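## Task

Raise the stand's post by three holes (11.4 cm) and lock it there again with the spring pin that has a pull knob. While the pin is out, the post must be held so it never drops, and it must not be lowered quickly even while held. The wooden block has to end up resting on the post's top plate. One or both robots may be used. At the end, release everything and move away. No robot may fall over or be left leaning. The result must stay in place without any robot supporting it.

## Robot and tools

Robots: r1 and r2 are identical Hello Robot Stretch 3 units. Each has a two-wheel differential base (0.33 m long, 0.34 m wide) with a passive rear omni wheel, a mast carrying a lift, and a telescoping arm that reaches out to the robot's right side. There is a wrist with yaw, pitch and roll, and a two-finger gripper. The base cannot drive sideways, so to move the gripper forward or back you drive the base. A spin turns about the point midway between the drive wheels, 0.05 m behind the front edge. With the arm in and the wrist folded, the robot sweeps a radius of 0.28 m. An unfolded, level wrist reaches beyond that.

Frames: the base frame sits on the floor between the drive wheels, with x forward, y left and z up. hand_pose is reported in this frame, at the point where the closed fingertips meet. The odometry frame is the base frame at the start of the scene. Each robot reports in its own frames, so the positions of the two robots relative to each other can only be judged from images, lidar_m, wrist_depth_mm and head_depth_mm.

execute_actions: "actions" is a list holding one action or none; an empty list only returns state and pictures. An action is an object keyed "r1" and/or "r2". Each robot's entry may contain:
- "base": exactly one of {"translate_m": d}, a relative drive in metres from the base's last reported position (forward positive, -1 to 1), or {"rotate_rad": d}, a relative spin in radians (counter-clockwise/left positive, -3.2 to 3.2).
- "joints": absolute targets by name. lift_m 0 to 1.1 (arm height on the mast). arm_m 0 to 0.52 (extension). wrist_yaw_rad -1.345 to 4.42 (0 is along the arm, positive toward the front, 3.0 is folded over the base). wrist_pitch_rad -1.57 to 0.451 (0 is level, negative tips the fingers down). wrist_roll_rad -2.911 to 2.911 (0 means the fingers are side by side). gripper_m -0.089 to 0.179 (larger is wider; the real tip gap is 0.007 to 0.025 less, and zero below 0.007). head_pan_rad -3.953 to 1.73 (positive is left, -1.57 faces along the arm). head_tilt_rad -1.53 to 0.419 (negative is down).
- "contact_limits": {"arm_m": effort %, 1 to 100}. This stops the arm motion once the effort reaches that level, and it caps the holding force until the next action.
All motions in one action start together. "cameras" picks which images come back: names like r1_head_camera, r1_nav_camera, r1_wrist_camera (likewise r2), or "all"; [] returns none. Any unknown key or out-of-range number rejects the whole call. Joints or robots left out may keep pushing toward earlier targets.

wait {"seconds": 0 to 10} sends no commands and returns state and images. zoom_image {"camera", "region": [x0,y0,x1,y1] pixels, up to 504x504} enlarges part of that camera's latest full image. finished_scene {"scene": n} closes the scene permanently and reports success. If a result reports a stop, later calls in that same reply are skipped.

Result lines: base_status and joint_status tell how each commanded motion ended. "done" for the base only means the wheels turned the set amount, even if they slipped. "off_target" means it stopped short and may still be pushing. After contact_stop, time_out or torque_fault the old target is dropped. A lift or arm that hits something firmly gives contact_stop and goes slack until commanded again, so a loaded lift can sag. on_its_own lists what was not commanded. Its "held at" is a target, not a position, and a rest effort outside its usual range hints at a load or a push. motor_effort is a % with a peak in brackets; it is noisy and biased. lidar_m has 12 distances in 30-degree sectors, counter-clockwise from straight ahead (4th left, 7th behind, 10th right), taken 0.17 m above the floor, with "-" for nothing seen. It shows the other robot but not its own body. wrist_depth_mm and head_depth_mm are 7x7 median depth grids; the head grid is sideways. base_odometry counts wheel turns. turned_by_wheels and turned_by_imu give the turn since the last result. base_tilt (degrees, forward/right positive) carries a fixed offset of up to about 4 degrees.

Gripper: to grip, command a width below the object's size; smaller squeezes harder, but the stall guard may ease off. To release, open at least 0.02 beyond the contact value. Neither the reading nor "done" confirms a grasp.

Speed: the base is fast (0.30 m/s, 1.9 rad/s) only when stowed, meaning lift_m under 0.30, arm_m under 0.03 and wrist_yaw_rad over 2.54. Otherwise it is capped at 0.10 m/s and 0.63 rad/s.

Avoid the following:
- Fold or unfold the wrist only with lift_m between 0.32 and 0.95, pitch -0.4 and roll about 0. Once folded, the lift may go down to 0.25.
- Keep pitch at -0.5 or lower whenever yaw is under -0.4.
- Don't push the arm into something rigid with the gripper above about 0.45 m, and don't push again after a contact_stop; either can tip the robot.
- Don't drive while holding or hooking something fixed.
- If the robot snags, reverse the last move in small steps, free the gripper, and lower the lift to about 0.2 if it stays tilted.
- Base, wrist and head have no contact stop. Wrist servos that strain too long switch off for 10 s (torque_fault).
- Never let the bases press together; lidar is the only thing that warns of that. The two bases may travel distances that differ by up to 2.5 cm per metre, which matters when both carry one load.
- Never let the unpinned post fall or descend quickly, and avoid drops and slams. Loose objects may be nudged occasionally.

Each tool is called after ">>>" by a JSON object that holds its "op" and its "data", one argument or row to a line.

## Session

I'll start by looking at the scene.

>>> {"op": "execute_actions", "data": {
  "actions": []
}}

Scene clock: 0.00 s.
r1.base_odometry: x=+0.000 y=+0.000 heading=+0.000 (m, m, rad; r1's odometry frame)
r1.turned_by_wheels: +0.000 (rad since the last result)
r1.turned_by_imu: +0.000 (rad since the last result)
r1.base_tilt: forward=+0.6 right=+0.3 (deg)
r1.lidar_m: 2.61 2.21 3.21 2.36 1.36 1.18 1.18 1.37 1.51 1.51 1.75 3.02
r1.head_depth_mm: 1844 2723 - - - 3872 2468 / 1841 2709 - - - 3931 2473 / 1842 2704 - - - 3922 2488 / 1841 2715 - - - 3948 2482 / 1837 2700 - - - 3640 2491 / 1839 2700 - - - 3947 2486 / 1829 2674 - - - 3941 2504
r1.base_status: not commanded
r1.joint_positions: lift_m=+0.319 arm_m=+0.002 wrist_yaw_rad=+2.962 wrist_pitch_rad=-0.414 wrist_roll_rad=-0.006 gripper_m=+0.037 head_pan_rad=-0.008 head_tilt_rad=-0.010
r1.joint_status: not commanded
r1.motor_effort: left_wheel=+0 right_wheel=+0 lift_m=+21 arm_m=+0 wrist_yaw_rad=+1 wrist_pitch_rad=+6 wrist_roll_rad=+0 gripper_m=+0 head_pan_rad=+0 head_tilt_rad=+1 (%)
r1.hand_pose: x=+0.0189 y=+0.0747 z=+0.3327 quat_wxyz=(+0.207, +0.700, +0.084, +0.679) (m; r1's base frame)
r1.wrist_depth_mm: - - - - - - - / - - - - - - - / - - - - 971 933 916 / 800 - 768 762 774 729 708 / 645 634 665 628 622 605 602 / 546 544 - 529 525 518 504 / 466 491 - - 452 443 440
r2.base_odometry: x=+0.000 y=+0.000 heading=+0.000 (m, m, rad; r2's odometry frame)
r2.turned_by_wheels: +0.000 (rad since the last result)
r2.turned_by_imu: +0.000 (rad since the last result)
r2.base_tilt: forward=+0.0 right=+0.7 (deg)
r2.lidar_m: 1.55 2.16 2.76 2.36 2.34 3.24 1.18 1.18 5.14 2.02 1.51 1.47
r2.head_depth_mm: 1439 1439 1433 1419 1406 1409 1400 / 1531 1535 1533 1523 1521 1504 1495 / 1641 1639 1621 1628 1618 1621 1598 / 1739 1771 1759 1740 1742 1722 1739 / 1810 1909 1918 1876 1895 1879 1869 / 1827 2087 2087 2070 2058 2042 2012 / 1790 2321 2284 2285 2262 2250 2181
r2.base_status: not commanded
r2.joint_positions: lift_m=+0.444 arm_m=+0.003 wrist_yaw_rad=+2.997 wrist_pitch_rad=-0.580 wrist_roll_rad=-0.019 gripper_m=+0.037 head_pan_rad=+0.011 head_tilt_rad=-0.012
r2.joint_status: not commanded
r2.motor_effort: left_wheel=+0 right_wheel=+0 lift_m=+21 arm_m=+0 wrist_yaw_rad=+0 wrist_pitch_rad=+4 wrist_roll_rad=+0 gripper_m=+0 head_pan_rad=-1 head_tilt_rad=+2 (%)
r2.hand_pose: x=+0.0078 y=+0.0511 z=+0.4222 quat_wxyz=(+0.250, +0.684, +0.155, +0.668) (m; r2's base frame)
r2.wrist_depth_mm: - - - - - - - / - - - - - - - / - - - - - - - / 844 852 859 845 849 863 873 / 722 720 734 724 710 730 727 / 622 613 610 625 637 636 636 / 538 555 - - 535 548 558
pictures: r1_head_camera (sideways: a quarter turn clockwise sets it upright), r1_nav_camera (sideways: a quarter turn counterclockwise sets it upright), r1_wrist_camera, r2_head_camera (sideways: a quarter turn clockwise sets it upright), r2_nav_camera (sideways: a quarter turn counterclockwise sets it upright), r2_wrist_camera
Images, in order (width x height): r1_head_camera 896x504, r1_nav_camera 672x504, r1_wrist_camera 644x364, r2_head_camera 896x504, r2_nav_camera 672x504, r2_wrist_camera 644x364.

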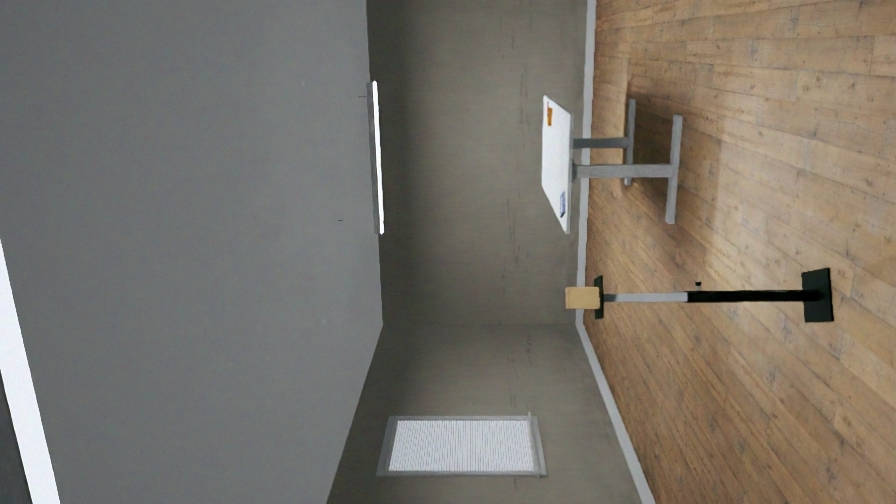

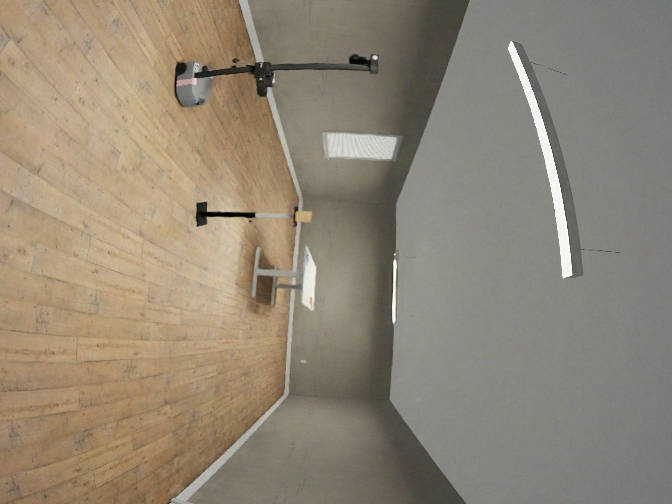

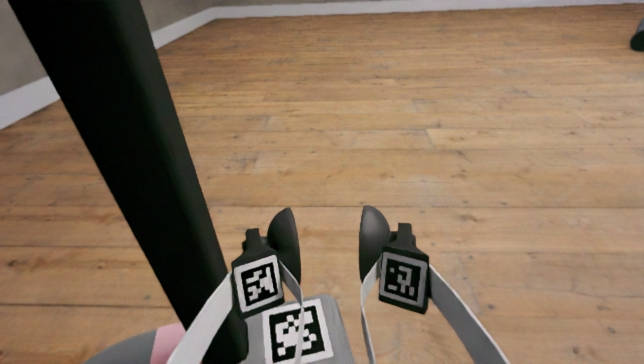

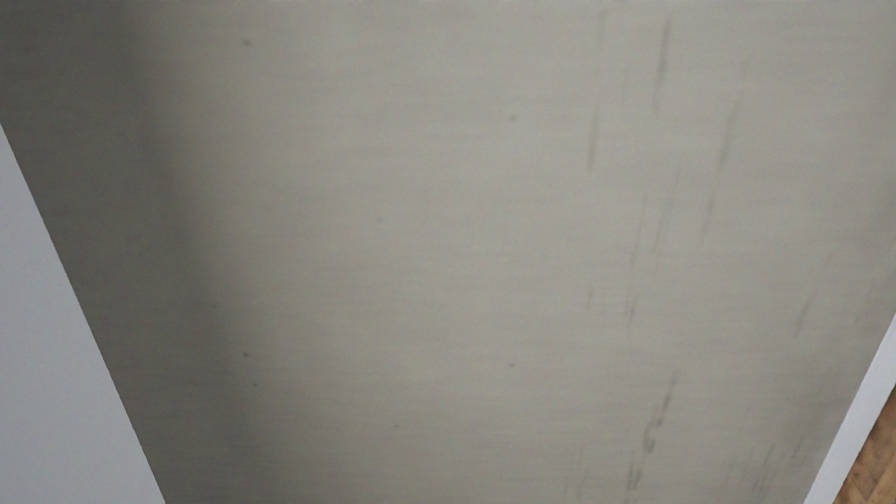

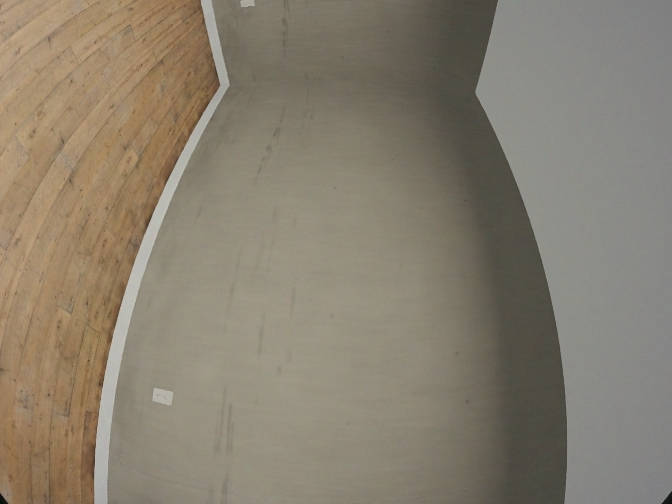

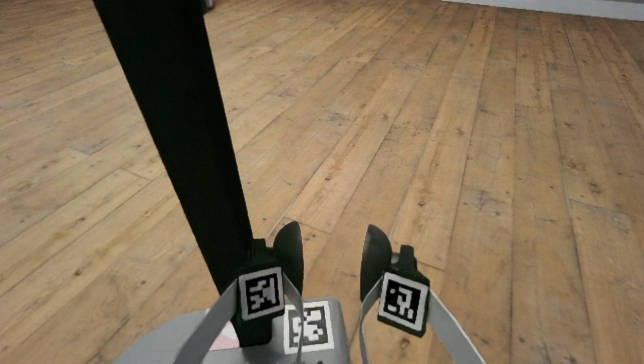

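>>> {"op": "execute_actions", "data": {
  "actions": [
    {"r1": {"base": {"rotate_rad": -0.12}, "joints": {"lift_m": 0.28, "head_tilt_rad": -0.3}}, "r2": {"base": {"rotate_rad": -2.47}, "joints": {"lift_m": 0.28, "head_pan_rad": -0.4, "head_tilt_rad": -0.55}}}
  ],
  "cameras": ["r1_head_camera", "r2_head_camera", "r2_nav_camera"]
}}

Scene clock: 123.60 s.
r1.base_odometry: x=+0.000 y=+0.000 heading=-0.120 (m, m, rad; r1's odometry frame)
r1.turned_by_wheels: -0.120 (rad since the last result)
r1.turned_by_imu: -0.120 (rad since the last result)
r1.base_tilt: forward=+0.6 right=+0.2 (deg)
r1.lidar_m: 2.61 2.35 3.25 3.00 1.48 1.19 1.18 1.28 1.52 1.51 1.65 2.50
r1.head_depth_mm: 3737 - - - 3055 2118 1625 / 3726 - - - 3068 2130 1633 / 3717 - - - 3081 2147 1636 / 3698 - - - 3078 2153 1641 / 3629 - - - 3114 2151 1645 / 3653 - - - 2940 2162 1650 / 3589 - - - 3164 2162 1643
r1.base_status: done
r1.joint_positions: lift_m=+0.280 arm_m=+0.002 wrist_yaw_rad=+2.962 wrist_pitch_rad=-0.415 wrist_roll_rad=-0.006 gripper_m=+0.037 head_pan_rad=-0.008 head_tilt_rad=-0.296
r1.joint_status: all done
r1.motor_effort: left_wheel=+2(7) right_wheel=-2(4) lift_m=+18(23) arm_m=+0(0) wrist_yaw_rad=+1(0) wrist_pitch_rad=+8(7) wrist_roll_rad=+0(0) gripper_m=+0(0) head_pan_rad=+0(0) head_tilt_rad=-2(23) (%)
r1.hand_pose: x=+0.0188 y=+0.0745 z=+0.2935 quat_wxyz=(+0.207, +0.700, +0.084, +0.678) (m; r1's base frame)
r1.wrist_depth_mm: - - - - - - - / - - - - - - - / 931 - 920 875 855 857 842 / 739 - 710 683 680 660 654 / 605 582 599 567 573 544 543 / 498 487 - 493 475 473 467 / 439 - - - 410 410 406
r2.base_odometry: x=+0.000 y=+0.000 heading=-2.470 (m, m, rad; r2's odometry frame)
r2.turned_by_wheels: -2.470 (rad since the last result)
r2.turned_by_imu: -2.494 (rad since the last result)
r2.base_tilt: forward=+0.0 right=+0.8 (deg)
r2.lidar_m: 2.89 3.37 1.78 1.48 1.47 1.64 2.64 2.77 2.34 3.27 3.24 1.18
r2.head_depth_mm: 3352 3556 3663 2674 1956 1556 1288 / 3628 3953 3994 2674 1979 1550 1284 / 3981 - - 2740 1920 1567 1293 / - - - 2604 1902 1549 1284 / - - - 2725 1996 1586 1299 / - - - 2753 2016 1561 1301 / - - 3733 2753 2005 1587 1304
r2.base_status: done
r2.joint_positions: lift_m=+0.280 arm_m=+0.003 wrist_yaw_rad=+2.997 wrist_pitch_rad=-0.580 wrist_roll_rad=-0.019 gripper_m=+0.037 head_pan_rad=-0.393 head_tilt_rad=-0.544
r2.joint_status: all done
r2.motor_effort: left_wheel=+3(11) right_wheel=-2(5) lift_m=+16(20) arm_m=+0(1) wrist_yaw_rad=+0(1) wrist_pitch_rad=+4(4) wrist_roll_rad=+0(0) gripper_m=+0(0) head_pan_rad=-3(23) head_tilt_rad=-5(39) (%)
r2.hand_pose: x=+0.0078 y=+0.0511 z=+0.2584 quat_wxyz=(+0.250, +0.684, +0.155, +0.668) (m; r2's base frame)
r2.wrist_depth_mm: - - - - - - - / 946 968 973 976 982 984 959 / 744 720 751 741 719 751 745 / 595 593 603 606 600 615 605 / 498 515 - 530 511 502 514 / 443 - - - 440 440 444 / - - - - 380 385 388
pictures: r1_head_camera (sideways: a quarter turn clockwise sets it upright), r2_head_camera (sideways: a quarter turn clockwise sets it upright), r2_nav_camera (sideways: a quarter turn counterclockwise sets it upright)
Images, in order (width x height): r1_head_camera 896x504, r2_head_camera 896x504, r2_nav_camera 672x504.

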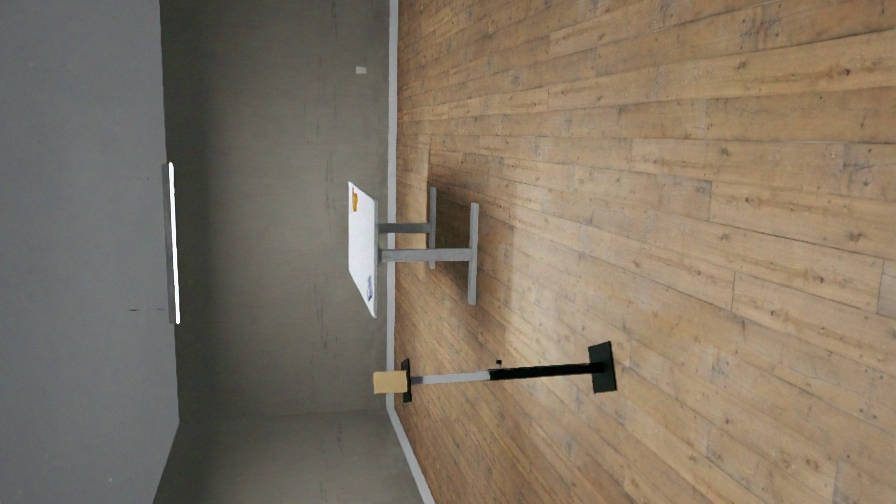

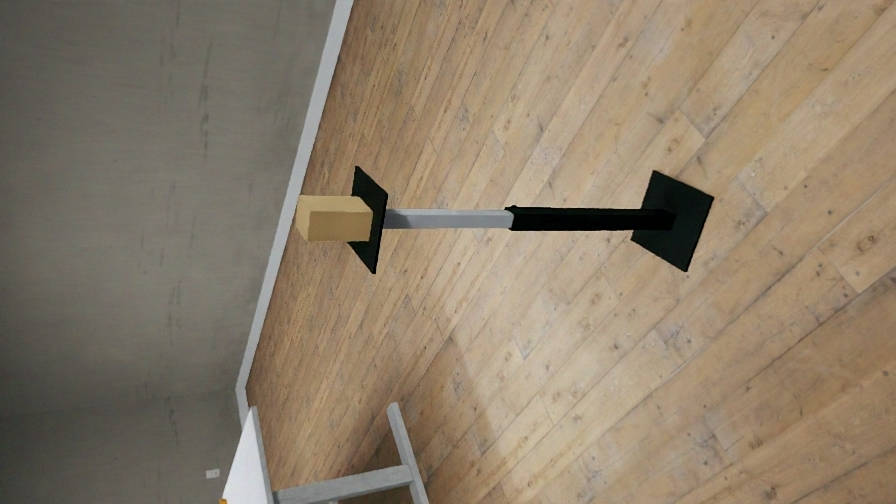

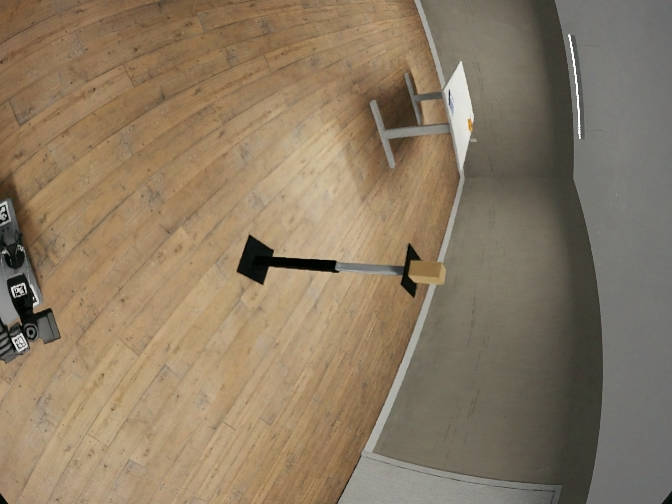

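>>> {"op": "zoom_image", "data": {
  "camera": "r2_head_camera",
  "region": [280, 120, 740, 320]
}}

>>> {"op": "zoom_image", "data": {
  "camera": "r1_head_camera",
  "region": [360, 310, 640, 430]
}}

Region (280, 120, 740, 320) of r2_head_camera's 896x504 image, scaled by 1.096, with more detail than that image has; it fills the top 219 rows of this view, and the rest is white.

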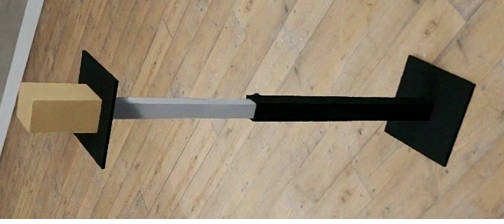

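Region (360, 310, 640, 430) of r1_head_camera's 896x504 image, scaled by 1.800, with more detail than that image has; it fills the top 216 rows of this view, and the rest is white.

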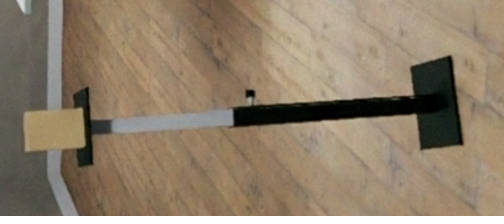

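>>> {"op": "execute_actions", "data": {
  "actions": [
    {"r1": {"base": {"translate_m": 1.0}}, "r2": {"base": {"rotate_rad": -0.197}}}
  ],
  "cameras": []
}}

>>> {"op": "execute_actions", "data": {
  "actions": [
    {"r1": {"base": {"translate_m": 1.0}}, "r2": {"base": {"translate_m": 0.707}}}
  ],
  "cameras": []
}}

>>> {"op": "execute_actions", "data": {
  "actions": [
    {"r1": {"base": {"translate_m": 0.73}}, "r2": {"base": {"rotate_rad": 0.96}, "joints": {"head_pan_rad": -1.57, "head_tilt_rad": -0.7}}}
  ],
  "cameras": ["r2_head_camera"]
}}

Scene clock: 209.57 s.
r1.base_odometry: x=+0.993 y=-0.119 heading=-0.120 (m, m, rad; r1's odometry frame)
r1.turned_by_wheels: +0.000 (rad since the last result)
r1.turned_by_imu: +0.006 (rad since the last result)
r1.base_tilt: forward=+0.6 right=+0.3 (deg)
r1.lidar_m: 3.39 1.65 1.69 3.07 2.70 2.19 2.17 2.07 1.67 1.66 1.79 2.80
r1.head_depth_mm: 3758 - - - 3033 2119 1623 / 3764 - - - 3065 2111 1628 / 3697 - - - 3078 2142 1635 / 3723 - - - 3098 2151 1642 / 3688 - - - 3097 2155 1644 / 3642 - - - 3135 2157 1645 / 3633 - - - 2950 2068 1653
r1.base_status: done
r1.joint_positions: lift_m=+0.280 arm_m=+0.002 wrist_yaw_rad=+2.962 wrist_pitch_rad=-0.415 wrist_roll_rad=-0.006 gripper_m=+0.037 head_pan_rad=-0.008 head_tilt_rad=-0.297
r1.joint_status: not commanded
r1.motor_effort: left_wheel=+1(9) right_wheel=-2(3) lift_m=+18(18) arm_m=+0(0) wrist_yaw_rad=+0(1) wrist_pitch_rad=+8(7) wrist_roll_rad=+0(0) gripper_m=+0(0) head_pan_rad=+0(0) head_tilt_rad=-1(4) (%)
r1.hand_pose: x=+0.0188 y=+0.0745 z=+0.2935 quat_wxyz=(+0.207, +0.700, +0.084, +0.678) (m; r1's base frame)
r1.wrist_depth_mm: - - - - - - - / - - - - - - - / 965 - 929 900 867 850 828 / 738 - 719 699 668 668 665 / 606 575 603 565 572 551 542 / 500 507 - 494 485 473 468 / 444 - - - 413 411 403
r2.base_odometry: x=+0.000 y=+0.000 heading=-2.667 (m, m, rad; r2's odometry frame)
r2.turned_by_wheels: -0.197 (rad since the last result)
r2.turned_by_imu: -0.201 (rad since the last result)
r2.base_tilt: forward=+0.1 right=+0.7 (deg)
r2.lidar_m: 1.18 4.06 2.10 1.53 1.48 1.52 2.08 2.77 2.87 1.62 3.23 3.37
r2.head_depth_mm: 2969 3217 3407 2721 1964 1547 1284 / 3160 3391 3690 2689 1966 1560 1295 / 3345 3655 3905 2732 1972 1564 1289 / 3637 - - 2752 1981 1573 1295 / 3993 - 3523 2591 1852 1560 1290 / - - - 2763 2016 1571 1304 / - - - 2797 2002 1575 1305
r2.base_status: done
r2.joint_positions: lift_m=+0.280 arm_m=+0.003 wrist_yaw_rad=+2.997 wrist_pitch_rad=-0.580 wrist_roll_rad=-0.019 gripper_m=+0.037 head_pan_rad=-0.393 head_tilt_rad=-0.544
r2.joint_status: not commanded
r2.motor_effort: left_wheel=+3(10) right_wheel=-2(6) lift_m=+17(17) arm_m=-1(0) wrist_yaw_rad=-1(1) wrist_pitch_rad=+5(5) wrist_roll_rad=+0(0) gripper_m=+0(0) head_pan_rad=-2(2) head_tilt_rad=-4(4) (%)
r2.hand_pose: x=+0.0078 y=+0.0511 z=+0.2584 quat_wxyz=(+0.250, +0.684, +0.155, +0.668) (m; r2's base frame)
r2.wrist_depth_mm: - - - - - - - / 945 943 965 965 979 990 978 / 727 720 751 745 738 732 744 / 592 592 608 599 598 608 614 / 502 520 - 548 505 513 514 / 447 - - - 444 442 443 / - - - - 379 385 386
pictures: none
No camera images: the call's "cameras" was empty. Leave "cameras" out to get every camera's image.

Scene clock: 214.73 s.
r1.base_odometry: x=+1.986 y=-0.239 heading=-0.120 (m, m, rad; r1's odometry frame)
r1.turned_by_wheels: +0.000 (rad since the last result)
r1.turned_by_imu: +0.006 (rad since the last result)
r1.base_tilt: forward=+0.5 right=+0.3 (deg)
r1.lidar_m: 2.39 0.78 0.78 2.94 3.21 3.16 3.13 2.25 1.80 1.79 1.98 3.07
r1.head_depth_mm: 3790 - - - 3044 2117 1625 / 3438 - - - 3056 2128 1624 / 3408 - - 3556 3075 2157 1634 / 3386 - - 3085 2666 2159 1639 / 3416 - - - 3106 2161 1641 / 3651 - - - 3109 2153 1647 / 3634 - - - 3140 2171 1644
r1.base_status: done
r1.joint_positions: lift_m=+0.280 arm_m=+0.002 wrist_yaw_rad=+2.962 wrist_pitch_rad=-0.415 wrist_roll_rad=-0.006 gripper_m=+0.037 head_pan_rad=-0.008 head_tilt_rad=-0.297
r1.joint_status: not commanded
r1.motor_effort: left_wheel=+1(8) right_wheel=-1(4) lift_m=+18(18) arm_m=+0(0) wrist_yaw_rad=+1(0) wrist_pitch_rad=+7(7) wrist_roll_rad=+0(0) gripper_m=+0(0) head_pan_rad=+0(0) head_tilt_rad=-2(1) (%)
r1.hand_pose: x=+0.0188 y=+0.0745 z=+0.2935 quat_wxyz=(+0.207, +0.700, +0.084, +0.678) (m; r1's base frame)
r1.wrist_depth_mm: - - - - - - - / - - - - - - - / 945 - 896 942 894 776 816 / 741 - 702 686 687 667 651 / 589 583 588 573 570 546 534 / 504 488 - 499 471 470 460 / 446 - - - 404 405 400
r2.base_odometry: x=-0.629 y=-0.323 heading=-2.667 (m, m, rad; r2's odometry frame)
r2.turned_by_wheels: +0.000 (rad since the last result)
r2.turned_by_imu: +0.001 (rad since the last result)
r2.base_tilt: forward=+0.0 right=+0.8 (deg)
r2.lidar_m: 2.21 2.23 2.60 1.89 1.84 1.90 2.59 3.37 3.50 1.02 1.10 0.52
r2.head_depth_mm: 2620 2864 3118 2685 1964 1543 1279 / 2747 3047 3336 2713 682 1464 1285 / 2977 3221 3504 2757 588 736 1204 / 3255 3549 3802 2731 1972 1520 1299 / 3520 3862 - 2736 1983 1580 1288 / 3848 - - 2757 2016 1571 1293 / - - - 2768 2022 1570 1295
r2.base_status: done
r2.joint_positions: lift_m=+0.280 arm_m=+0.003 wrist_yaw_rad=+2.997 wrist_pitch_rad=-0.580 wrist_roll_rad=-0.019 gripper_m=+0.037 head_pan_rad=-0.393 head_tilt_rad=-0.544
r2.joint_status: not commanded
r2.motor_effort: left_wheel=+2(11) right_wheel=-2(4) lift_m=+17(17) arm_m=+0(0) wrist_yaw_rad=-1(1) wrist_pitch_rad=+5(4) wrist_roll_rad=+0(0) gripper_m=+0(0) head_pan_rad=-2(2) head_tilt_rad=-4(5) (%)
r2.hand_pose: x=+0.0078 y=+0.0511 z=+0.2584 quat_wxyz=(+0.250, +0.684, +0.155, +0.668) (m; r2's base frame)
r2.wrist_depth_mm: - - - - - - - / 929 935 959 943 974 998 960 / 723 735 729 733 745 733 738 / 583 599 602 595 607 609 608 / 499 519 - 543 507 507 516 / 455 - - - 444 443 444 / - - - - 375 385 392
pictures: none
No camera images: the call's "cameras" was empty. Leave "cameras" out to get every camera's image.

Scene clock: 218.93 s.
r1.base_odometry: x=+2.710 y=-0.326 heading=-0.120 (m, m, rad; r1's odometry frame)
r1.turned_by_wheels: +0.000 (rad since the last result)
r1.turned_by_imu: +0.004 (rad since the last result)
r1.base_tilt: forward=+0.7 right=+0.2 (deg)
r1.lidar_m: 1.66 3.49 2.84 0.56 0.56 3.90 3.86 2.34 1.94 1.92 2.11 3.27
r1.head_depth_mm: 3803 - - - 3018 2120 1626 / 3758 - - - 3067 2126 1631 / 3755 - - 2410 2744 2139 1632 / 3710 - - 2425 1811 1910 1637 / 3137 - - 2452 2905 2144 1648 / 3379 - - - 2945 2151 1642 / 3599 - - - 3138 2178 1645
r1.base_status: done
r1.joint_positions: lift_m=+0.280 arm_m=+0.002 wrist_yaw_rad=+2.962 wrist_pitch_rad=-0.415 wrist_roll_rad=-0.006 gripper_m=+0.037 head_pan_rad=-0.008 head_tilt_rad=-0.298
r1.joint_status: not commanded
r1.motor_effort: left_wheel=+1(7) right_wheel=-1(2) lift_m=+18(18) arm_m=+0(0) wrist_yaw_rad=+0(1) wrist_pitch_rad=+8(8) wrist_roll_rad=+0(0) gripper_m=+0(0) head_pan_rad=+0(0) head_tilt_rad=-2(2) (%)
r1.hand_pose: x=+0.0188 y=+0.0745 z=+0.2935 quat_wxyz=(+0.207, +0.700, +0.084, +0.678) (m; r1's base frame)
r1.wrist_depth_mm: - - - - - - - / - - - - - - - / 904 - 898 875 860 853 843 / 739 - 701 690 692 667 655 / 600 573 591 566 578 543 547 / 503 487 - 500 484 471 460 / 440 - - - 412 413 399
r2.base_odometry: x=-0.629 y=-0.323 heading=-1.707 (m, m, rad; r2's odometry frame)
r2.turned_by_wheels: +0.960 (rad since the last result)
r2.turned_by_imu: +0.968 (rad since the last result)
r2.base_tilt: forward=+0.0 right=+0.8 (deg)
r2.lidar_m: 2.87 1.96 1.82 1.86 2.38 3.36 3.42 3.13 2.90 0.52 3.81 2.21
r2.head_depth_mm: 2477 2731 2875 2139 1682 1383 1185 / 2594 2915 2902 2128 1684 1396 1194 / 2708 3039 2923 1301 1445 1407 1189 / 2726 3053 2657 610 737 1340 1161 / 2969 3431 2926 715 1568 1410 1202 / 3142 3561 2967 2160 1715 1417 1203 / 3309 3793 2975 2205 1720 1422 1204
r2.base_status: done
r2.joint_positions: lift_m=+0.280 arm_m=+0.003 wrist_yaw_rad=+2.997 wrist_pitch_rad=-0.580 wrist_roll_rad=-0.019 gripper_m=+0.037 head_pan_rad=-1.563 head_tilt_rad=-0.692
r2.joint_status: all done
r2.motor_effort: left_wheel=-3(10) right_wheel=+2(7) lift_m=+17(17) arm_m=+0(0) wrist_yaw_rad=+0(0) wrist_pitch_rad=+4(4) wrist_roll_rad=+0(0) gripper_m=+0(0) head_pan_rad=-3(29) head_tilt_rad=-6(25) (%)
r2.hand_pose: x=+0.0078 y=+0.0511 z=+0.2584 quat_wxyz=(+0.250, +0.684, +0.155, +0.668) (m; r2's base frame)
r2.wrist_depth_mm: - - - - - - - / 936 954 961 971 957 947 970 / 724 726 740 743 744 744 765 / 579 603 596 601 612 603 607 / 502 520 - 548 515 502 511 / 446 - - - 446 442 446 / - - - - 380 385 382
pictures: r2_head_camera (sideways: a quarter turn clockwise sets it upright)
Images, in order (width x height): r2_head_camera 896x504.

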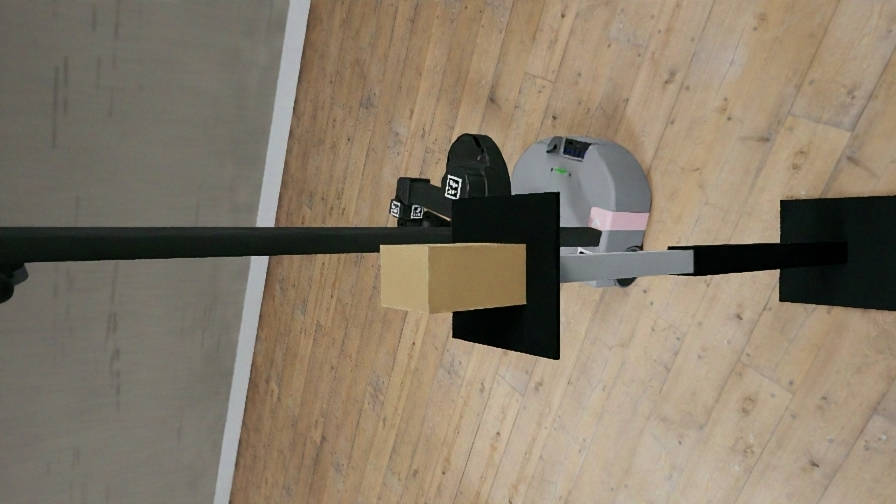

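>>> {"op": "execute_actions", "data": {
  "actions": [
    {"r1": {"base": {"rotate_rad": -2.86}, "joints": {"head_pan_rad": -1.57, "head_tilt_rad": -0.9}}, "r2": {"joints": {"lift_m": 0.6, "wrist_pitch_rad": -0.4}}}
  ],
  "cameras": ["r1_head_camera"]
}}

>>> {"op": "execute_actions", "data": {
  "actions": [
    {"r1": {"joints": {"lift_m": 0.37, "wrist_pitch_rad": -0.4}}, "r2": {"joints": {"wrist_yaw_rad": 0.0, "gripper_m": 0.12}}}
  ],
  "cameras": []
}}

>>> {"op": "execute_actions", "data": {
  "actions": [
    {"r1": {"joints": {"wrist_yaw_rad": 0.0, "gripper_m": 0.08}}, "r2": {"joints": {"wrist_pitch_rad": 0.0, "lift_m": 0.64}}}
  ],
  "cameras": []
}}

>>> {"op": "execute_actions", "data": {
  "actions": [
    {"r1": {"joints": {"wrist_pitch_rad": 0.0}}}
  ]
}}

Scene clock: 251.73 s.
r1.base_odometry: x=+2.710 y=-0.326 heading=-2.980 (m, m, rad; r1's odometry frame)
r1.turned_by_wheels: -2.860 (rad since the last result)
r1.turned_by_imu: -2.859 (rad since the last result)
r1.base_tilt: forward=+0.7 right=+0.2 (deg)
r1.lidar_m: 3.02 2.04 1.92 1.96 2.50 2.88 1.66 3.01 2.83 0.56 3.64 3.86
r1.head_depth_mm: 2531 2605 2053 1712 1462 1276 1128 / 2654 2635 2070 1726 1470 1278 1134 / 2775 2651 668 1693 1448 1278 1155 / 2794 1082 654 1482 1448 1285 1162 / 1117 2405 2115 1565 1485 1298 1148 / 3135 2608 2147 1761 1490 1299 1152 / 3343 2718 2148 1764 1501 1304 1152
r1.base_status: done
r1.joint_positions: lift_m=+0.280 arm_m=+0.002 wrist_yaw_rad=+2.962 wrist_pitch_rad=-0.415 wrist_roll_rad=-0.006 gripper_m=+0.037 head_pan_rad=-1.563 head_tilt_rad=-0.889
r1.joint_status: all done
r1.motor_effort: left_wheel=+2(10) right_wheel=-2(5) lift_m=+18(18) arm_m=+0(0) wrist_yaw_rad=+1(0) wrist_pitch_rad=+7(7) wrist_roll_rad=+0(0) gripper_m=+0(0) head_pan_rad=-3(40) head_tilt_rad=-6(36) (%)
r1.hand_pose: x=+0.0188 y=+0.0745 z=+0.2935 quat_wxyz=(+0.207, +0.700, +0.084, +0.678) (m; r1's base frame)
r1.wrist_depth_mm: - - - - - - - / - - - - - - - / 981 - 889 870 864 837 842 / 757 - 717 699 681 666 656 / 590 570 607 572 578 543 551 / 507 501 - 493 478 467 454 / 442 - - - 409 411 400
r2.base_odometry: x=-0.629 y=-0.323 heading=-1.707 (m, m, rad; r2's odometry frame)
r2.turned_by_wheels: +0.000 (rad since the last result)
r2.turned_by_imu: -0.002 (rad since the last result)
r2.base_tilt: forward=+0.0 right=+0.7 (deg)
r2.lidar_m: 2.87 1.95 1.82 1.85 2.38 3.37 3.41 3.13 2.90 0.52 3.78 2.21
r2.head_depth_mm: 2477 2743 2841 2118 1678 1388 1184 / 2592 2863 2901 2136 1679 1400 1196 / 2711 3043 2933 2130 1636 1390 1193 / 2861 3155 2797 609 742 1339 1159 / 2922 3351 2831 715 1451 1411 1199 / 3177 3560 2991 2170 1711 1405 1207 / 3354 3806 3020 2198 1732 1422 1208
r2.base_status: not commanded
r2.joint_positions: lift_m=+0.600 arm_m=+0.003 wrist_yaw_rad=+2.997 wrist_pitch_rad=-0.420 wrist_roll_rad=-0.019 gripper_m=+0.037 head_pan_rad=-1.563 head_tilt_rad=-0.692
r2.joint_status: all done
r2.motor_effort: left_wheel=-3(3) right_wheel=+2(2) lift_m=+27(28) arm_m=+0(0) wrist_yaw_rad=-1(0) wrist_pitch_rad=+8(8) wrist_roll_rad=+0(0) gripper_m=+0(0) head_pan_rad=-2(3) head_tilt_rad=-6(5) (%)
r2.hand_pose: x=+0.0111 y=+0.0738 z=+0.6119 quat_wxyz=(+0.197, +0.694, +0.099, +0.686) (m; r2's base frame)
r2.wrist_depth_mm: - - - - - - - / - - - - - - - / - - - - - - - / - - - - - - - / - - - - - - - / 895 908 - 915 941 894 902 / 754 765 - 785 757 797 785
pictures: r1_head_camera (sideways: a quarter turn clockwise sets it upright)
Images, in order (width x height): r1_head_camera 896x504.

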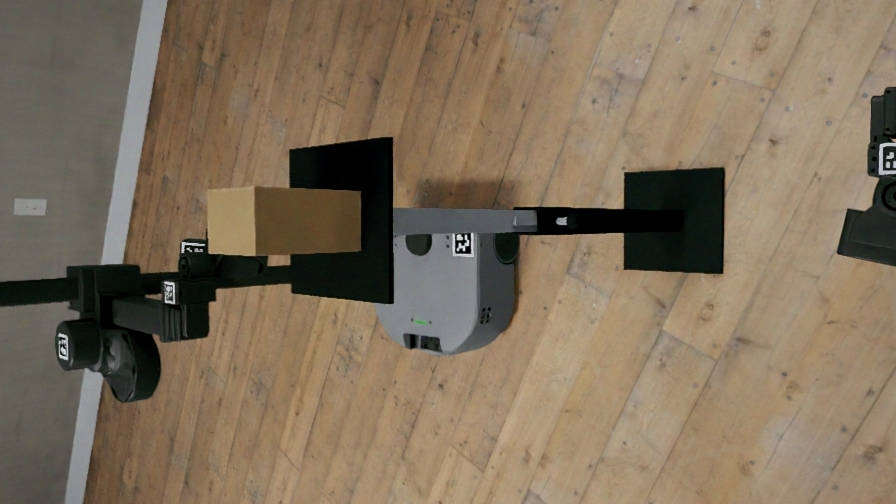

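Scene clock: 254.23 s.
r1.base_odometry: x=+2.710 y=-0.326 heading=-2.980 (m, m, rad; r1's odometry frame)
r1.turned_by_wheels: +0.000 (rad since the last result)
r1.turned_by_imu: +0.000 (rad since the last result)
r1.base_tilt: forward=+0.6 right=+0.2 (deg)
r1.lidar_m: 3.04 2.04 1.92 1.95 2.49 2.87 1.66 3.02 2.82 0.56 3.63 3.86
r1.head_depth_mm: 2550 2592 2078 1715 1467 1274 1131 / 2656 2618 2092 1722 1464 1280 1151 / 2768 2639 668 1683 1442 1280 1159 / 2787 1022 654 1491 1448 1279 1165 / 1115 1103 2099 1565 1487 1295 1144 / 3190 2612 2125 1755 1489 1303 1147 / 3344 2724 2148 1770 1506 1305 1150
r1.base_status: not commanded
r1.joint_positions: lift_m=+0.370 arm_m=+0.002 wrist_yaw_rad=+2.962 wrist_pitch_rad=-0.417 wrist_roll_rad=-0.006 gripper_m=+0.037 head_pan_rad=-1.563 head_tilt_rad=-0.889
r1.joint_status: all done
r1.motor_effort: left_wheel=+2(3) right_wheel=-2(2) lift_m=+25(25) arm_m=+0(0) wrist_yaw_rad=+1(0) wrist_pitch_rad=+7(8) wrist_roll_rad=+0(0) gripper_m=+0(0) head_pan_rad=-3(3) head_tilt_rad=-6(7) (%)
r1.hand_pose: x=+0.0188 y=+0.0743 z=+0.3827 quat_wxyz=(+0.208, +0.700, +0.085, +0.678) (m; r1's base frame)
r1.wrist_depth_mm: - - - - - - - / - - - - - - - / - - - - - - - / 918 - 856 844 843 829 808 / 723 693 737 689 707 668 656 / 609 610 - 577 580 568 566 / 523 515 - 513 504 490 497
r2.base_odometry: x=-0.629 y=-0.323 heading=-1.707 (m, m, rad; r2's odometry frame)
r2.turned_by_wheels: +0.000 (rad since the last result)
r2.turned_by_imu: -0.001 (rad since the last result)
r2.base_tilt: forward=+0.0 right=+0.8 (deg)
r2.lidar_m: 2.86 1.95 1.83 1.85 2.38 3.36 3.40 3.13 2.89 0.52 3.80 2.21
r2.head_depth_mm: 2492 2748 2897 2123 1676 1399 1189 / 2612 2895 2915 2150 1680 1396 1193 / 2673 3015 2942 2149 1638 1401 1226 / 2833 3239 2799 609 740 1332 1166 / 2937 3291 2771 714 1441 1413 1199 / 3176 3584 2995 2157 1716 1416 1195 / 3351 3856 2989 2190 1733 1422 1203
r2.base_status: not commanded
r2.joint_positions: lift_m=+0.600 arm_m=+0.003 wrist_yaw_rad=+0.002 wrist_pitch_rad=-0.420 wrist_roll_rad=-0.019 gripper_m=+0.120 head_pan_rad=-1.563 head_tilt_rad=-0.692
r2.joint_status: all done
r2.motor_effort: left_wheel=-3(3) right_wheel=+2(2) lift_m=+26(26) arm_m=+0(0) wrist_yaw_rad=-3(2) wrist_pitch_rad=+8(8) wrist_roll_rad=+0(0) gripper_m=+0(89) head_pan_rad=-3(3) head_tilt_rad=-5(5) (%)
r2.hand_pose: x=-0.0211 y=-0.3721 z=+0.6119 quat_wxyz=(+0.698, +0.150, -0.685, -0.146) (m; r2's base frame)
r2.wrist_depth_mm: - - 831 - - - - / - - - - - - - / - - - - - - - / - - - - - - - / - - - 995 - - - / 887 920 874 904 910 936 922 / 771 745 750 739 786 758 805
pictures: none
No camera images: the call's "cameras" was empty. Leave "cameras" out to get every camera's image.

Scene clock: 256.73 s.
r1.base_odometry: x=+2.710 y=-0.326 heading=-2.980 (m, m, rad; r1's odometry frame)
r1.turned_by_wheels: +0.000 (rad since the last result)
r1.turned_by_imu: +0.000 (rad since the last result)
r1.base_tilt: forward=+0.6 right=+0.2 (deg)
r1.lidar_m: 3.04 2.04 1.92 1.95 2.49 2.89 1.66 3.01 2.82 0.56 3.64 3.87
r1.head_depth_mm: 2546 2597 2063 1719 1461 1273 1132 / 2648 2625 2079 1722 1473 1282 1156 / 2788 2643 668 1691 1447 1292 - / 2798 953 655 1482 1452 1280 1139 / 1090 2420 2055 1571 1494 1300 1148 / 3088 2710 2129 1757 1498 1299 1148 / 3342 2729 2139 1771 1502 1306 1152
r1.base_status: not commanded
r1.joint_positions: lift_m=+0.370 arm_m=+0.002 wrist_yaw_rad=+0.003 wrist_pitch_rad=-0.417 wrist_roll_rad=-0.006 gripper_m=+0.080 head_pan_rad=-1.563 head_tilt_rad=-0.889
r1.joint_status: all done
r1.motor_effort: left_wheel=+2(3) right_wheel=-2(2) lift_m=+25(24) arm_m=+0(0) wrist_yaw_rad=-4(6) wrist_pitch_rad=+7(7) wrist_roll_rad=+0(0) gripper_m=+0(79) head_pan_rad=-3(3) head_tilt_rad=-5(5) (%)
r1.hand_pose: x=-0.0208 y=-0.3712 z=+0.3827 quat_wxyz=(+0.694, +0.148, -0.689, -0.145) (m; r1's base frame)
r1.wrist_depth_mm: - - - - - - - / - - - - - - - / - - 796 988 - - - / 901 900 806 762 829 806 774 / 736 712 733 662 702 671 663 / 601 599 - 558 578 582 561 / 528 521 512 495 501 484 489
r2.base_odometry: x=-0.629 y=-0.323 heading=-1.707 (m, m, rad; r2's odometry frame)
r2.turned_by_wheels: +0.000 (rad since the last result)
r2.turned_by_imu: -0.001 (rad since the last result)
r2.base_tilt: forward=+0.0 right=+0.7 (deg)
r2.lidar_m: 2.88 1.95 1.83 1.86 2.38 3.36 3.43 3.12 2.89 0.52 3.80 2.21
r2.head_depth_mm: 2475 2755 2861 2145 1677 1387 1184 / 2577 2869 2885 2126 1684 1388 1188 / 2695 3038 2937 2133 1653 1404 1245 / 2808 3176 2765 609 740 1338 1162 / 2930 3348 2823 714 1449 1410 1203 / 3150 3591 3003 2182 1706 1407 1199 / 3340 3763 3006 2193 1730 1418 1205
r2.base_status: not commanded
r2.joint_positions: lift_m=+0.640 arm_m=+0.003 wrist_yaw_rad=+0.002 wrist_pitch_rad=-0.024 wrist_roll_rad=-0.019 gripper_m=+0.120 head_pan_rad=-1.563 head_tilt_rad=-0.692
r2.joint_status: all done
r2.motor_effort: left_wheel=-3(3) right_wheel=+2(2) lift_m=+26(28) arm_m=+0(0) wrist_yaw_rad=-3(3) wrist_pitch_rad=+9(5) wrist_roll_rad=+0(0) gripper_m=+0(0) head_pan_rad=-3(3) head_tilt_rad=-6(6) (%)
r2.hand_pose: x=-0.0210 y=-0.4036 z=+0.7482 quat_wxyz=(+0.714, +0.010, -0.700, -0.008) (m; r2's base frame)
r2.wrist_depth_mm: - - 237 - - - - / - - 242 317 - - - / - - - - - - - / - - - - - - - / - - 297 - - - - / - - 303 - - - - / - - 907 - - - -
pictures: none
No camera images: the call's "cameras" was empty. Leave "cameras" out to get every camera's image.

Scene clock: 257.80 s.
r1.base_odometry: x=+2.710 y=-0.326 heading=-2.980 (m, m, rad; r1's odometry frame)
r1.turned_by_wheels: +0.000 (rad since the last result)
r1.turned_by_imu: +0.000 (rad since the last result)
r1.base_tilt: forward=+0.6 right=+0.2 (deg)
r1.lidar_m: 3.02 2.04 1.92 1.95 2.49 2.88 1.65 3.02 2.83 0.56 3.65 3.86
r1.head_depth_mm: 2546 2600 2067 1705 1461 1275 1128 / 2665 2617 2079 1722 1468 1283 1156 / 2773 2639 667 1696 1447 1279 - / 2807 955 654 1485 1449 1263 1140 / 1088 2420 2047 1565 1495 1294 1148 / 3108 2714 2122 1761 1497 1304 1148 / 3360 2738 2132 1770 1506 1306 1155
r1.base_status: not commanded
r1.joint_positions: lift_m=+0.370 arm_m=+0.002 wrist_yaw_rad=+0.003 wrist_pitch_rad=-0.025 wrist_roll_rad=-0.006 gripper_m=+0.080 head_pan_rad=-1.563 head_tilt_rad=-0.889
r1.joint_status: all done
r1.motor_effort: left_wheel=+3(2) right_wheel=-2(2) lift_m=+25(24) arm_m=+0(0) wrist_yaw_rad=-4(4) wrist_pitch_rad=+11(11) wrist_roll_rad=+0(0) gripper_m=+0(0) head_pan_rad=-4(3) head_tilt_rad=-5(6) (%)
r1.hand_pose: x=-0.0207 y=-0.4022 z=+0.4780 quat_wxyz=(+0.710, +0.010, -0.705, -0.008) (m; r1's base frame)
r1.wrist_depth_mm: - - - - - - - / - - - - - - - / - - - - - - - / - - - - - - - / - - - - - - - / - - - 873 930 - 907 / 788 795 761 719 758 719 729
r2.base_odometry: x=-0.629 y=-0.323 heading=-1.707 (m, m, rad; r2's odometry frame)
r2.turned_by_wheels: +0.000 (rad since the last result)
r2.turned_by_imu: +0.000 (rad since the last result)
r2.base_tilt: forward=+0.0 right=+0.8 (deg)
r2.lidar_m: 2.87 1.94 1.82 1.86 2.38 3.36 3.41 3.12 2.90 0.52 3.82 2.21
r2.head_depth_mm: 2463 2726 2904 2141 1680 1400 1182 / 2602 2865 2922 2127 1698 1391 1192 / 2691 3039 2892 2122 1641 1389 1238 / 2864 3234 2792 607 739 1342 1159 / 2945 3325 2790 714 1440 1414 1194 / 3160 3596 2976 2166 1718 1405 1203 / 3365 3772 2993 2189 1724 1414 1204
r2.base_status: not commanded
r2.joint_positions: lift_m=+0.640 arm_m=+0.003 wrist_yaw_rad=+0.002 wrist_pitch_rad=-0.024 wrist_roll_rad=-0.019 gripper_m=+0.120 head_pan_rad=-1.563 head_tilt_rad=-0.692
r2.joint_status: not commanded
r2.motor_effort: left_wheel=-3(3) right_wheel=+2(2) lift_m=+26(26) arm_m=+0(1) wrist_yaw_rad=-2(3) wrist_pitch_rad=+9(8) wrist_roll_rad=+0(0) gripper_m=+0(1) head_pan_rad=-3(3) head_tilt_rad=-5(6) (%)
r2.hand_pose: x=-0.0210 y=-0.4036 z=+0.7482 quat_wxyz=(+0.714, +0.010, -0.700, -0.008) (m; r2's base frame)
r2.wrist_depth_mm: - - 237 - - - - / - - 244 317 - - - / - - - - - - - / - - - - - - - / - - 296 - - - - / - - 306 - - - - / - - 917 - - - -
pictures: r1_head_camera (sideways: a quarter turn clockwise sets it upright), r1_nav_camera (sideways: a quarter turn counterclockwise sets it upright), r1_wrist_camera, r2_head_camera (sideways: a quarter turn clockwise sets it upright), r2_nav_camera (sideways: a quarter turn counterclockwise sets it upright), r2_wrist_camera
Images, in order (width x height): r1_head_camera 896x504, r1_nav_camera 672x504, r1_wrist_camera 644x364, r2_head_camera 896x504, r2_nav_camera 672x504, r2_wrist_camera 644x364.

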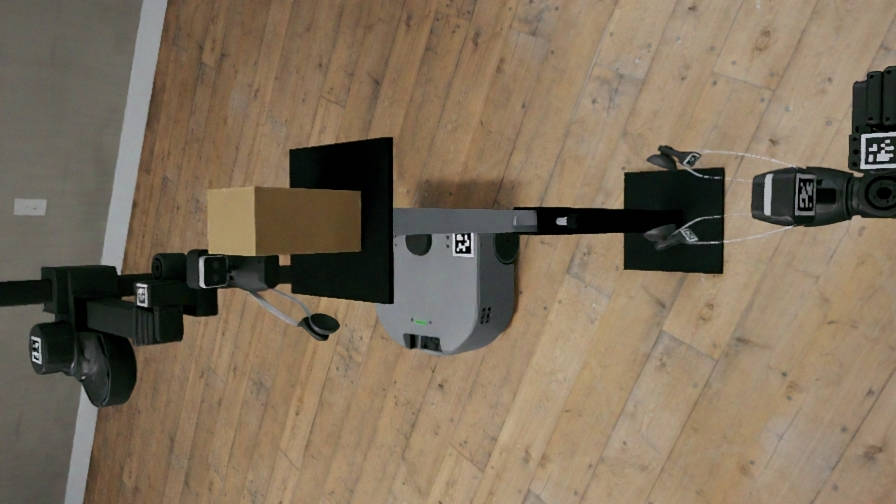

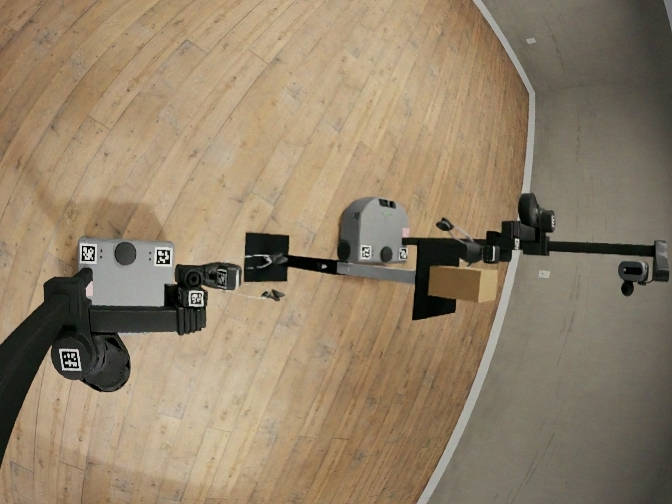

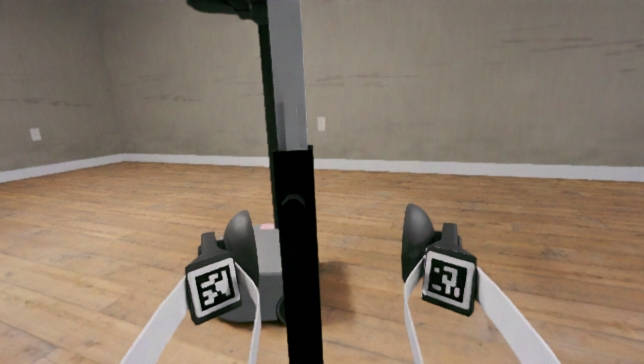

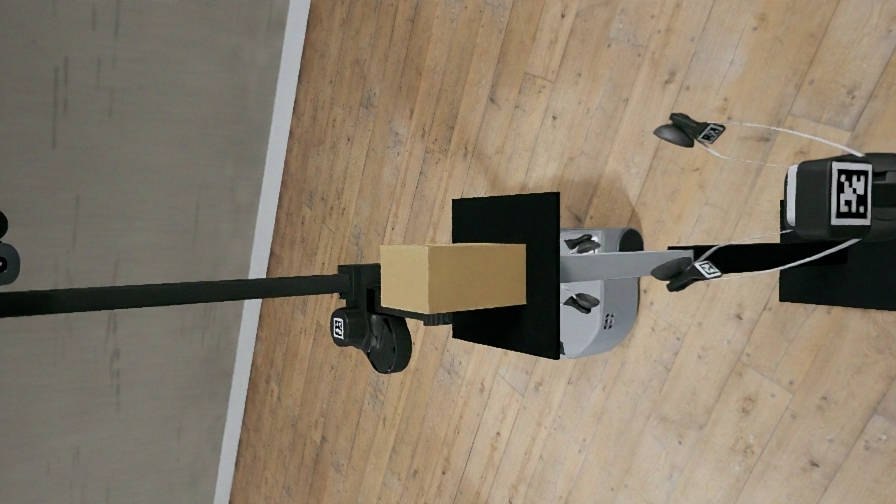

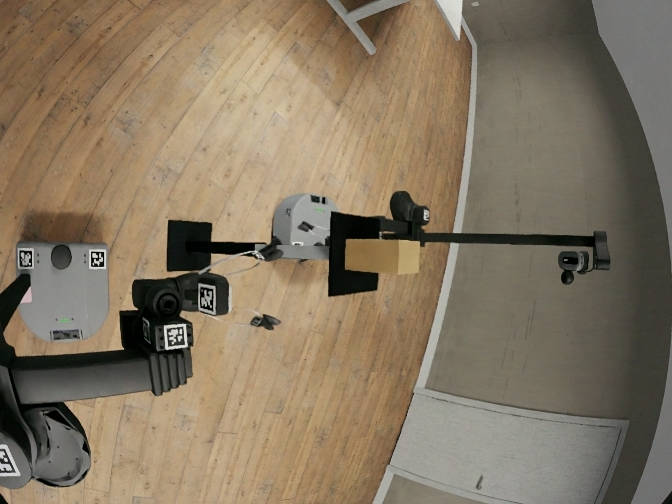

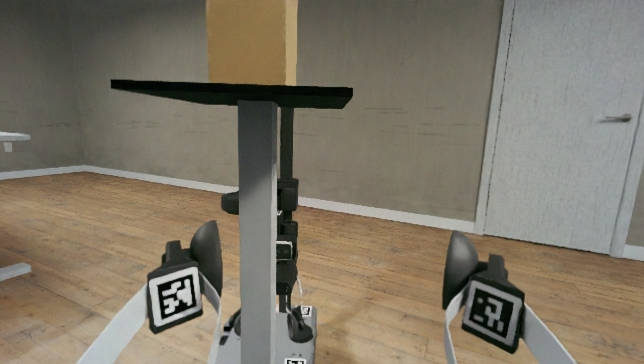

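>>> {"op": "execute_actions", "data": {
  "actions": [
    {"r1": {"base": {"translate_m": 0.031}, "joints": {"lift_m": 0.375}}, "r2": {"base": {"translate_m": 0.065}, "joints": {"lift_m": 0.67}}}
  ],
  "cameras": ["r1_wrist_camera", "r2_wrist_camera"]
}}

Scene clock: 306.37 s.
r1.base_odometry: x=+2.680 y=-0.331 heading=-2.979 (m, m, rad; r1's odometry frame)
r1.turned_by_wheels: +0.000 (rad since the last result)
r1.turned_by_imu: +0.000 (rad since the last result)
r1.base_tilt: forward=+0.6 right=+0.3 (deg)
r1.lidar_m: 3.01 2.03 1.91 1.94 2.48 2.91 1.69 3.03 2.83 0.56 3.64 3.82
r1.head_depth_mm: 2542 2603 2069 1716 1459 1274 1128 / 2664 2631 2001 1719 1463 1288 1151 / 2793 883 642 1526 1412 1252 - / 1061 1299 732 1524 1484 1280 1141 / 2896 2662 2118 1666 1483 1299 1143 / 3256 2724 2126 1760 1498 1302 1150 / 3384 2733 2146 1755 1496 1304 1152
r1.base_status: done
r1.joint_positions: lift_m=+0.375 arm_m=+0.002 wrist_yaw_rad=+0.003 wrist_pitch_rad=-0.024 wrist_roll_rad=-0.006 gripper_m=+0.080 head_pan_rad=-1.563 head_tilt_rad=-0.889
r1.joint_status: all done
r1.motor_effort: left_wheel=+2(6) right_wheel=-2(4) lift_m=+24(26) arm_m=+0(0) wrist_yaw_rad=-3(4) wrist_pitch_rad=+10(11) wrist_roll_rad=+0(0) gripper_m=+0(0) head_pan_rad=-3(3) head_tilt_rad=-6(6) (%)
r1.hand_pose: x=-0.0208 y=-0.4023 z=+0.4832 quat_wxyz=(+0.710, +0.010, -0.705, -0.008) (m; r1's base frame)
r1.wrist_depth_mm: - - - - - - - / - - - 923 - - - / - - - - - - - / - - - - - - - / - - - 929 - - - / - - - 776 895 - 930 / 805 800 784 702 768 735 730
r2.base_odometry: x=-0.638 y=-0.388 heading=-1.707 (m, m, rad; r2's odometry frame)
r2.turned_by_wheels: +0.000 (rad since the last result)
r2.turned_by_imu: -0.001 (rad since the last result)
r2.base_tilt: forward=+0.0 right=+0.7 (deg)
r2.lidar_m: 2.82 1.92 1.80 1.83 2.34 3.42 3.47 3.15 2.92 0.52 3.83 2.15
r2.head_depth_mm: 2515 2744 2886 2122 1686 1391 1189 / 2599 2937 2933 2143 1638 1369 1181 / 2735 3096 2863 608 759 1375 - / 2769 3154 1378 686 759 1331 1181 / 3020 3388 2997 2076 1635 1404 1199 / 3214 3584 2999 2162 1708 1404 1202 / 3331 3842 3024 2190 1717 1417 1200
r2.base_status: done
r2.joint_positions: lift_m=+0.670 arm_m=+0.003 wrist_yaw_rad=+0.002 wrist_pitch_rad=-0.023 wrist_roll_rad=-0.019 gripper_m=+0.120 head_pan_rad=-1.563 head_tilt_rad=-0.692
r2.joint_status: all done
r2.motor_effort: left_wheel=-3(5) right_wheel=+2(4) lift_m=+26(27) arm_m=+0(0) wrist_yaw_rad=-2(2) wrist_pitch_rad=+8(9) wrist_roll_rad=+0(0) gripper_m=+0(0) head_pan_rad=-3(2) head_tilt_rad=-6(5) (%)
r2.hand_pose: x=-0.0210 y=-0.4036 z=+0.7784 quat_wxyz=(+0.714, +0.009, -0.700, -0.008) (m; r2's base frame)
r2.wrist_depth_mm: - - - 236 - - - / - - - 242 - - - / - - - 248 - - - / - - - - - - - / - - - 908 - - - / - - - - - - - / - - - 555 - - -
pictures: r1_wrist_camera, r2_wrist_camera
Images, in order (width x height): r1_wrist_camera 644x364, r2_wrist_camera 644x364.

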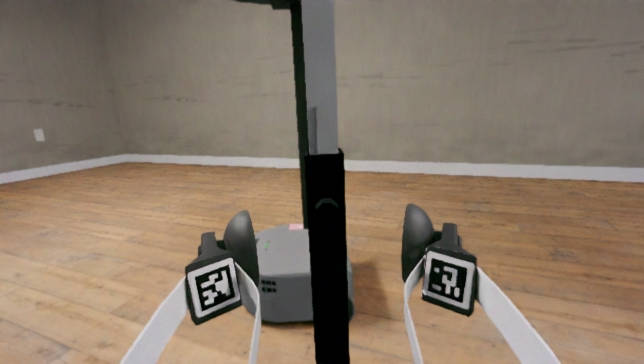

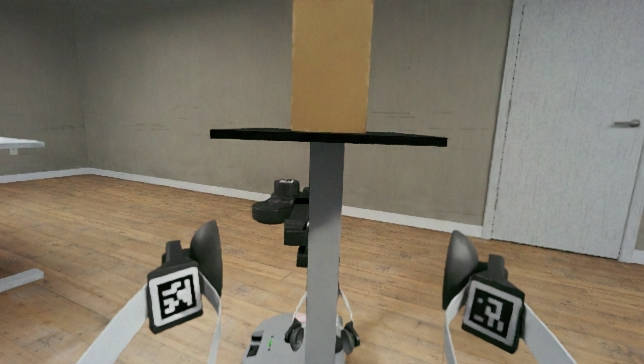

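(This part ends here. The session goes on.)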